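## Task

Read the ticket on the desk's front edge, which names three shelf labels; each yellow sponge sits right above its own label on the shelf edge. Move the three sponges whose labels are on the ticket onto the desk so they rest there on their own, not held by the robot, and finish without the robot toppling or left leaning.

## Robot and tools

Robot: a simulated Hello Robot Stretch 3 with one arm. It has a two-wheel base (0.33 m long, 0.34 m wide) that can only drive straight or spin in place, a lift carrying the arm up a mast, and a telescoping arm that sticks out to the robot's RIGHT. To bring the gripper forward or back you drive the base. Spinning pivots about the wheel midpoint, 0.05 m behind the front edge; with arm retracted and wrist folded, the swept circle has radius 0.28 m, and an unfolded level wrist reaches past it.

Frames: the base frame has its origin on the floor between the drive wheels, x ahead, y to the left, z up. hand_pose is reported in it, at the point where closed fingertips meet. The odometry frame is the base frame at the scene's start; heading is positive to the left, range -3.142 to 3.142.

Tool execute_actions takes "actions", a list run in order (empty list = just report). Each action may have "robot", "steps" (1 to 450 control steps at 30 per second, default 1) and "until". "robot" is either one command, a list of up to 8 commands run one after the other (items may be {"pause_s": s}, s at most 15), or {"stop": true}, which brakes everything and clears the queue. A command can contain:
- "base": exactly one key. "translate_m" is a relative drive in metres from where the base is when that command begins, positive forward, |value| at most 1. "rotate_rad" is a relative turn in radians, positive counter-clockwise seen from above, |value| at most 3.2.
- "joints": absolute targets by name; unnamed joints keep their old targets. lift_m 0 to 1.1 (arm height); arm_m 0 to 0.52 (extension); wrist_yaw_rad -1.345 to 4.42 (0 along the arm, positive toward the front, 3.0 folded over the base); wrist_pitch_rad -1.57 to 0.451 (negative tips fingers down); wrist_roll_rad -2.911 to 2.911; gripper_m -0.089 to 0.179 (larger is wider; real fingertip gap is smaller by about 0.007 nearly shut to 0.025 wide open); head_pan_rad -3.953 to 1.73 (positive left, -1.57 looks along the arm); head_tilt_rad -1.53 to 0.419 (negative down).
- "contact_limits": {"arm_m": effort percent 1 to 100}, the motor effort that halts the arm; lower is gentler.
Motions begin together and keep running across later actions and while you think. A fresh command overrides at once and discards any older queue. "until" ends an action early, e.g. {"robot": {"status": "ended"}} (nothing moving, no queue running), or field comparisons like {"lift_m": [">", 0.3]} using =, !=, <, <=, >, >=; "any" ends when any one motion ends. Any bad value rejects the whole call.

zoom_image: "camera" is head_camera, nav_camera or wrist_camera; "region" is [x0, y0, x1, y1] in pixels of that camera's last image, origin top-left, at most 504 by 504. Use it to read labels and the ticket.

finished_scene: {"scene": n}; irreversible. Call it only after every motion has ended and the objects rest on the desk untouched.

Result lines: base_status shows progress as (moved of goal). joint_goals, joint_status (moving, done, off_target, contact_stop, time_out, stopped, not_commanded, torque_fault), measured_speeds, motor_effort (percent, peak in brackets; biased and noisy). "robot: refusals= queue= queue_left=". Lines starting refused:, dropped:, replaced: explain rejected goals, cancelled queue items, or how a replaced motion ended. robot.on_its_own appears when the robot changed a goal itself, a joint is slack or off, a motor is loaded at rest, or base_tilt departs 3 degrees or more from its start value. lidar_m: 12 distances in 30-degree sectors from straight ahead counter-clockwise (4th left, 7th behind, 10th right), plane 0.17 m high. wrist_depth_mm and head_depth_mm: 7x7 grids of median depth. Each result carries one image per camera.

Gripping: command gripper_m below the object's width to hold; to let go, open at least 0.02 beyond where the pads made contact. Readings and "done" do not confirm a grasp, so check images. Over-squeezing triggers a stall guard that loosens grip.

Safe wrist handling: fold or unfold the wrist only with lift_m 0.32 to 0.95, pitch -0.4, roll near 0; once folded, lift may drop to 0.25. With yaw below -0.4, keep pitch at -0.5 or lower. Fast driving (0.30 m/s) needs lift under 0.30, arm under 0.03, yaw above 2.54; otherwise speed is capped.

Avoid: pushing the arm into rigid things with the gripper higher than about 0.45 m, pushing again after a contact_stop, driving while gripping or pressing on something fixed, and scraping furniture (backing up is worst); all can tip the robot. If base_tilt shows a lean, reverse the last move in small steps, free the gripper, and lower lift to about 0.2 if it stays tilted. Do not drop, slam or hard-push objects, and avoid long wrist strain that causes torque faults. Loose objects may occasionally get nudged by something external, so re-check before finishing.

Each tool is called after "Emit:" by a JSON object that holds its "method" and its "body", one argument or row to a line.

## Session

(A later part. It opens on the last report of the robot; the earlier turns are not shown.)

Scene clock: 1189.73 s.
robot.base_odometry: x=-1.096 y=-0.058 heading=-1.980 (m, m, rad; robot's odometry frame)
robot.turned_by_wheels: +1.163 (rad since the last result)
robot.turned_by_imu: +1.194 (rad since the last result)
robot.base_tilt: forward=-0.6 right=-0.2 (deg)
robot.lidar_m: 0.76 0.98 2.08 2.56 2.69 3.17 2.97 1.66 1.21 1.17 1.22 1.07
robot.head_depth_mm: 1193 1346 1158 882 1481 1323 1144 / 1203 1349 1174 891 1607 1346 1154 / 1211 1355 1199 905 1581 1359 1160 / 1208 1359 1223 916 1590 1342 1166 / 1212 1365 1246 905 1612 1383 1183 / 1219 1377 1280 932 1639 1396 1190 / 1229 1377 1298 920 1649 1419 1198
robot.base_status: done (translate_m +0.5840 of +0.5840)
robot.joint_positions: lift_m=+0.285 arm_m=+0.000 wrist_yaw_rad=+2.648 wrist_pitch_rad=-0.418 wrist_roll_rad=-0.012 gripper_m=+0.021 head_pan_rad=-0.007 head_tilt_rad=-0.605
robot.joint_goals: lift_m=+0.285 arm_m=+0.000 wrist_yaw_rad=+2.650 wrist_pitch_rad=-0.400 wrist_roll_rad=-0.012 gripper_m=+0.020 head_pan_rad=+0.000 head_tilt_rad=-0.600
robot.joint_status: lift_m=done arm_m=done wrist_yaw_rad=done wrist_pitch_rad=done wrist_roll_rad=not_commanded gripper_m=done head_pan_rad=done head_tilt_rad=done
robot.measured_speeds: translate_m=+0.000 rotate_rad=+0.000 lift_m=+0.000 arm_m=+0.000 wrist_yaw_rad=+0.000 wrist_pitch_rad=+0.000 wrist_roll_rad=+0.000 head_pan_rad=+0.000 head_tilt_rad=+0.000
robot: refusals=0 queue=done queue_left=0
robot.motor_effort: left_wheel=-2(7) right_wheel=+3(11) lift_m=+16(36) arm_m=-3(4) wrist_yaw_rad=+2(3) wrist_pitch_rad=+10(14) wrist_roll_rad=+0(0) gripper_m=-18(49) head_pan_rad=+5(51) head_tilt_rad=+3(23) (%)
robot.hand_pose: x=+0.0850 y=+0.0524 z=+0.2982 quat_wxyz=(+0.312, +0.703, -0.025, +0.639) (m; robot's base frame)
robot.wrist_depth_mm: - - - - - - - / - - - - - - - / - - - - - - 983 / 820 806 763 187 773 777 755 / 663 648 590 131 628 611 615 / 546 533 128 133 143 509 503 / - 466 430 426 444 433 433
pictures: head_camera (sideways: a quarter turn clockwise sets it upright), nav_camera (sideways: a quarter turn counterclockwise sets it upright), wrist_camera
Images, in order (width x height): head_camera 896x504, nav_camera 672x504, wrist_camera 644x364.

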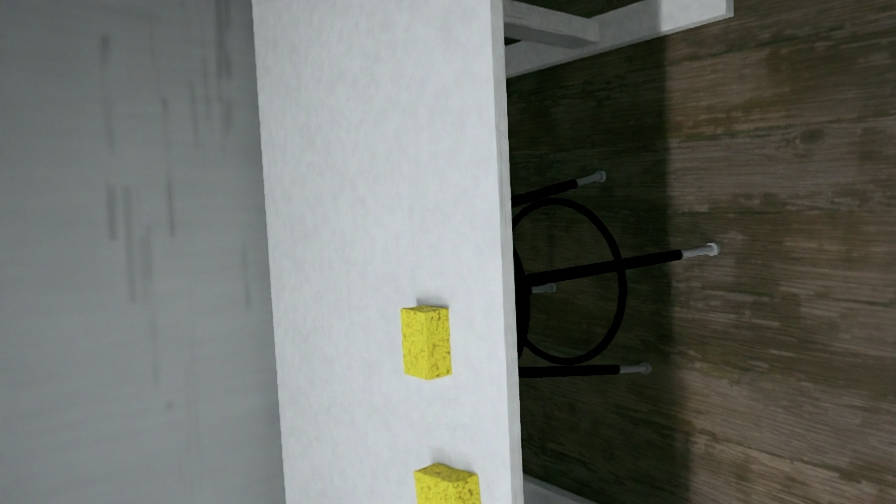

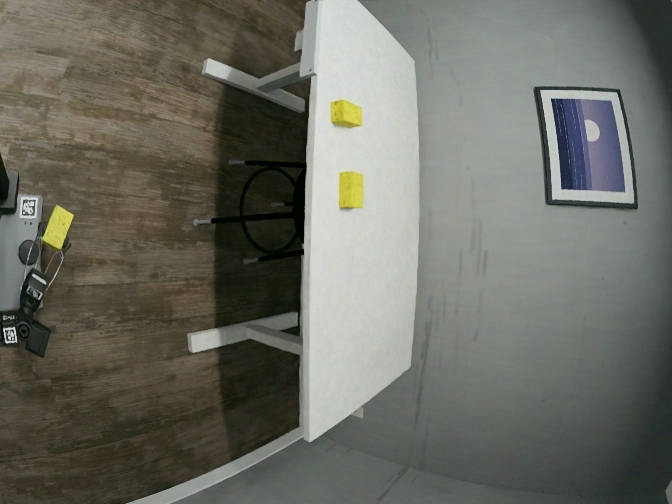

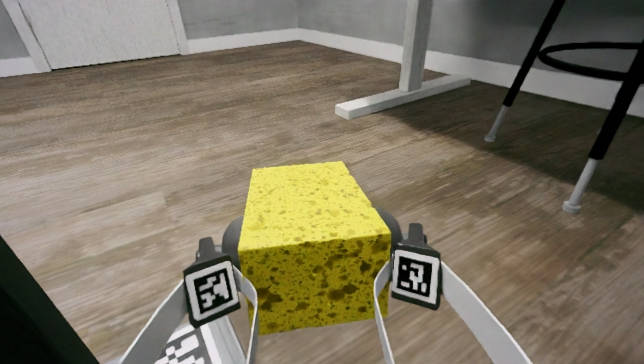

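Emit:
{"method": "execute_actions", "body": {
  "actions": [
    {"robot":[{"joints":{"lift_m":0.72,"head_pan_rad":-1.57,"head_tilt_rad":-0.75},"base":{"rotate_rad":1.61}},{"joints":{"wrist_yaw_rad":-0.05}},{"joints":{"wrist_pitch_rad":-0.2}},{"joints":{"arm_m":0.40},"contact_limits":{"arm_m":15}},{"joints":{"lift_m":0.69}}],"steps":450,"until":{"robot":{"status":"ended"}}},
    {"steps":450,"until":{"robot":{"status":"ended"}}}
  ]
}}

Scene clock: 1210.43 s.
robot.base_odometry: x=-1.096 y=-0.058 heading=-0.370 (m, m, rad; robot's odometry frame)
robot.turned_by_wheels: +1.610 (rad since the last result)
robot.turned_by_imu: +1.628 (rad since the last result)
robot.base_tilt: forward=-0.6 right=-0.3 (deg)
robot.lidar_m: 2.56 2.70 3.18 2.97 1.61 1.20 1.17 1.23 1.07 0.76 0.98 2.14
robot.head_depth_mm: 1232 1192 923 1392 - - 1095 / 1238 1216 976 1644 1441 1257 1103 / 1244 1245 1004 1658 1468 1270 1110 / 1259 1265 970 1622 1449 1283 1125 / 1263 1301 916 1365 1504 1290 1127 / 1271 1323 998 1722 1524 1303 1141 / 1282 1362 989 1729 1535 1319 1152
robot.base_status: done (rotate_rad +1.6099 of +1.6100)
robot.joint_positions: lift_m=+0.690 arm_m=+0.400 wrist_yaw_rad=-0.049 wrist_pitch_rad=-0.225 wrist_roll_rad=-0.012 gripper_m=+0.021 head_pan_rad=-1.563 head_tilt_rad=-0.741
robot.joint_goals: lift_m=+0.690 arm_m=+0.400 wrist_yaw_rad=-0.050 wrist_pitch_rad=-0.200 wrist_roll_rad=-0.012 gripper_m=+0.020 head_pan_rad=-1.570 head_tilt_rad=-0.750
robot.joint_status: lift_m=done arm_m=done wrist_yaw_rad=done wrist_pitch_rad=done wrist_roll_rad=not_commanded gripper_m=done head_pan_rad=done head_tilt_rad=done
robot.measured_speeds: translate_m=+0.000 rotate_rad=+0.000 lift_m=+0.000 arm_m=+0.000 wrist_yaw_rad=+0.000 wrist_pitch_rad=+0.000 wrist_roll_rad=+0.000 head_pan_rad=+0.000 head_tilt_rad=+0.000
robot: refusals=0 queue=done queue_left=0
robot.motor_effort: left_wheel=-2(7) right_wheel=+2(11) lift_m=+14(36) arm_m=+3(3) wrist_yaw_rad=-1(3) wrist_pitch_rad=+15(17) wrist_roll_rad=+0(1) gripper_m=-18(18) head_pan_rad=-4(49) head_tilt_rad=-5(24) (%)
robot.contact_limits: arm_m 15 (drawing in: default 22, maximum 36; extending or still: default 29, maximum 48)
robot.hand_pose: x=-0.0335 y=-0.7887 z=+0.7484 quat_wxyz=(+0.705, +0.063, -0.700, -0.097) (m; robot's base frame)
robot.wrist_depth_mm: 717 702 730 757 782 778 810 / 744 741 787 786 801 824 842 / 754 669 609 588 555 522 486 / 378 366 329 187 327 319 303 / 260 252 220 130 231 228 222 / 186 192 128 134 144 176 175 / 157 155 147 143 148 145 143
pictures: head_camera (sideways: a quarter turn clockwise sets it upright), nav_camera (sideways: a quarter turn counterclockwise sets it upright), wrist_camera
Images, in order (width x height): head_camera 896x504, nav_camera 672x504, wrist_camera 644x364.

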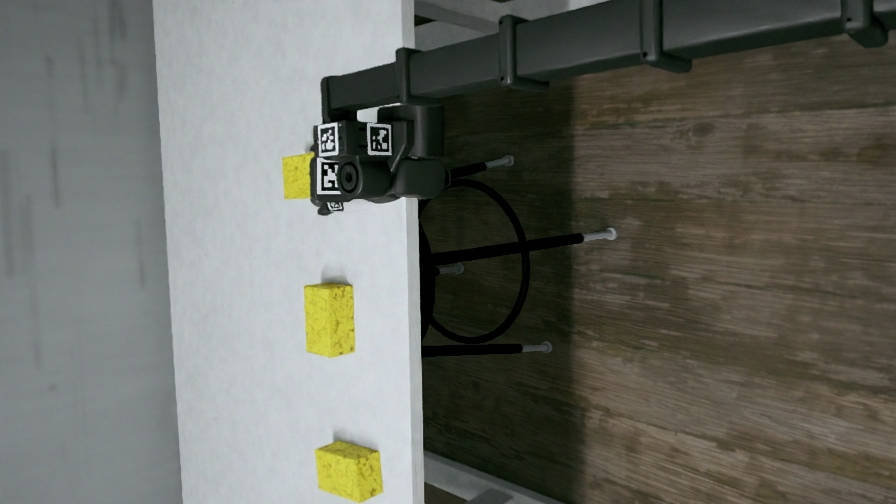

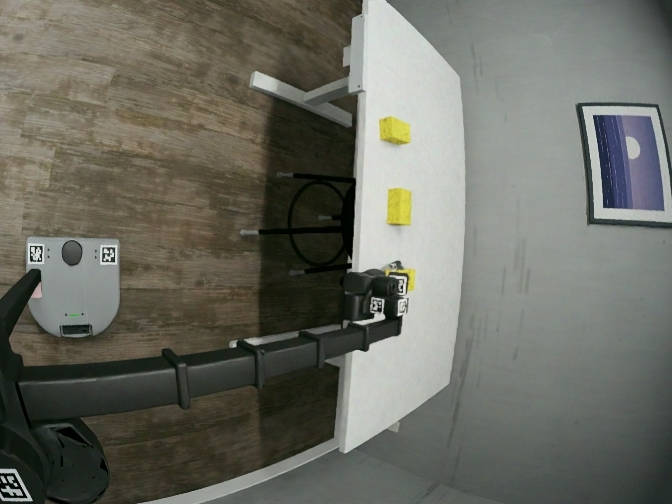

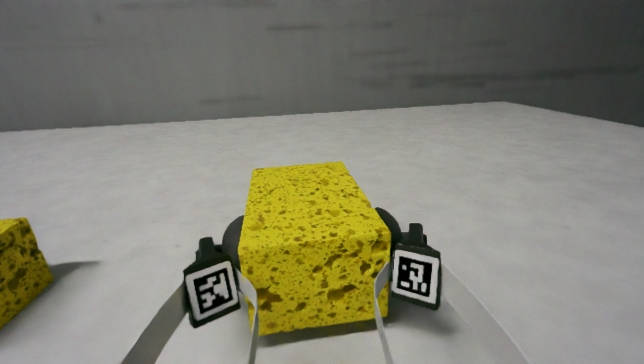

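Emit:
{"method": "execute_actions", "body": {
  "actions": [
    {"robot":[{"joints":{"lift_m":0.68}},{"joints":{"gripper_m":0.12}},{"joints":{"lift_m":0.70}},{"joints":{"arm_m":0.0}}],"steps":450,"until":{"robot":{"status":"ended"}}}
  ]
}}

Scene clock: 1222.97 s.
robot.base_odometry: x=-1.096 y=-0.058 heading=-0.370 (m, m, rad; robot's odometry frame)
robot.turned_by_wheels: +0.000 (rad since the last result)
robot.turned_by_imu: +0.000 (rad since the last result)
robot.base_tilt: forward=-0.6 right=-0.3 (deg)
robot.lidar_m: 2.56 2.70 3.18 2.98 1.60 1.21 1.17 1.23 1.06 0.76 0.98 2.14
robot.head_depth_mm: 1230 1192 922 1487 1420 1271 - / 1232 1224 938 1646 1479 1273 - / 1244 1242 906 1611 1473 1277 1106 / 1252 1268 967 1634 1459 1270 1119 / 1269 1304 921 1358 1499 1296 1132 / 1272 1331 1002 1712 1515 1306 1141 / 1284 1364 987 1735 1536 1312 1152
robot.base_status: done (rotate_rad +1.6099 of +1.6100)
robot.joint_positions: lift_m=+0.700 arm_m=+0.000 wrist_yaw_rad=-0.049 wrist_pitch_rad=-0.224 wrist_roll_rad=-0.012 gripper_m=+0.120 head_pan_rad=-1.563 head_tilt_rad=-0.741
robot.joint_goals: lift_m=+0.700 arm_m=+0.000 wrist_yaw_rad=-0.050 wrist_pitch_rad=-0.200 wrist_roll_rad=-0.012 gripper_m=+0.120 head_pan_rad=-1.570 head_tilt_rad=-0.750
robot.joint_status: lift_m=done arm_m=done wrist_yaw_rad=done wrist_pitch_rad=done wrist_roll_rad=not_commanded gripper_m=done head_pan_rad=done head_tilt_rad=done
robot.measured_speeds: translate_m=+0.000 rotate_rad=+0.000 lift_m=+0.000 arm_m=+0.000 wrist_yaw_rad=+0.000 wrist_pitch_rad=+0.000 wrist_roll_rad=+0.000 head_pan_rad=+0.000 head_tilt_rad=+0.000
robot: refusals=0 queue=done queue_left=0
robot.motor_effort: left_wheel=-1(2) right_wheel=+2(2) lift_m=+36(37) arm_m=-4(4) wrist_yaw_rad=-1(1) wrist_pitch_rad=+14(15) wrist_roll_rad=+0(0) gripper_m=+1(80) head_pan_rad=-4(4) head_tilt_rad=-6(6) (%)
robot.hand_pose: x=-0.0335 y=-0.3895 z=+0.7579 quat_wxyz=(+0.705, +0.062, -0.700, -0.096) (m; robot's base frame)
robot.wrist_depth_mm: - - - - - - - / - - - - - - - / 817 647 676 557 601 582 553 / 421 440 463 462 906 - - / - - 666 - - - - / - - - - - - - / - - - - - - -
pictures: head_camera (sideways: a quarter turn clockwise sets it upright), nav_camera (sideways: a quarter turn counterclockwise sets it upright), wrist_camera
Images, in order (width x height): head_camera 896x504, nav_camera 672x504, wrist_camera 644x364.

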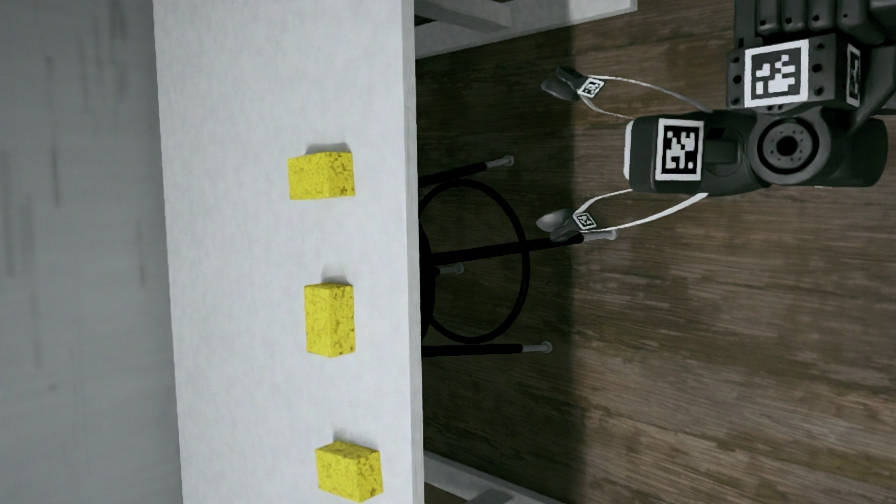

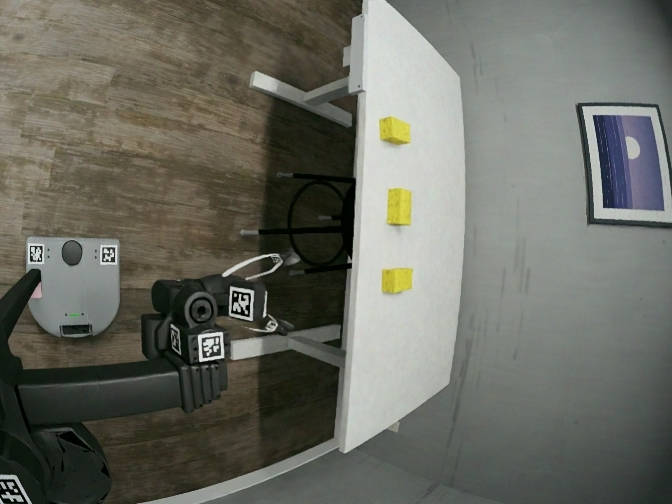

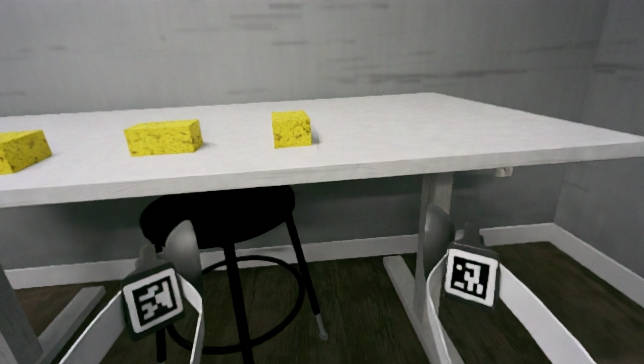

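Emit:
{"method": "zoom_image", "body": {
  "camera": "wrist_camera",
  "region": [460, 140, 580, 200]
}}

Region (460, 140, 580, 200) of wrist_camera's 644x364 image, scaled by 4.200.

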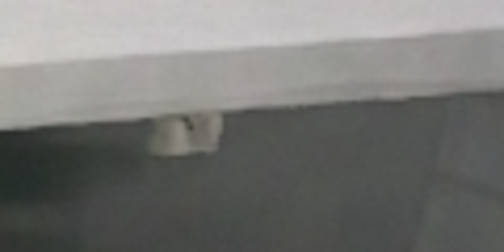

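That's just a wall outlet, not a second ticket. All three listed sponges are on the desk and everything has stopped moving.

Emit:
{"method": "finished_scene", "body": {
  "scene": 2
}}

The scene is finished: the task was done.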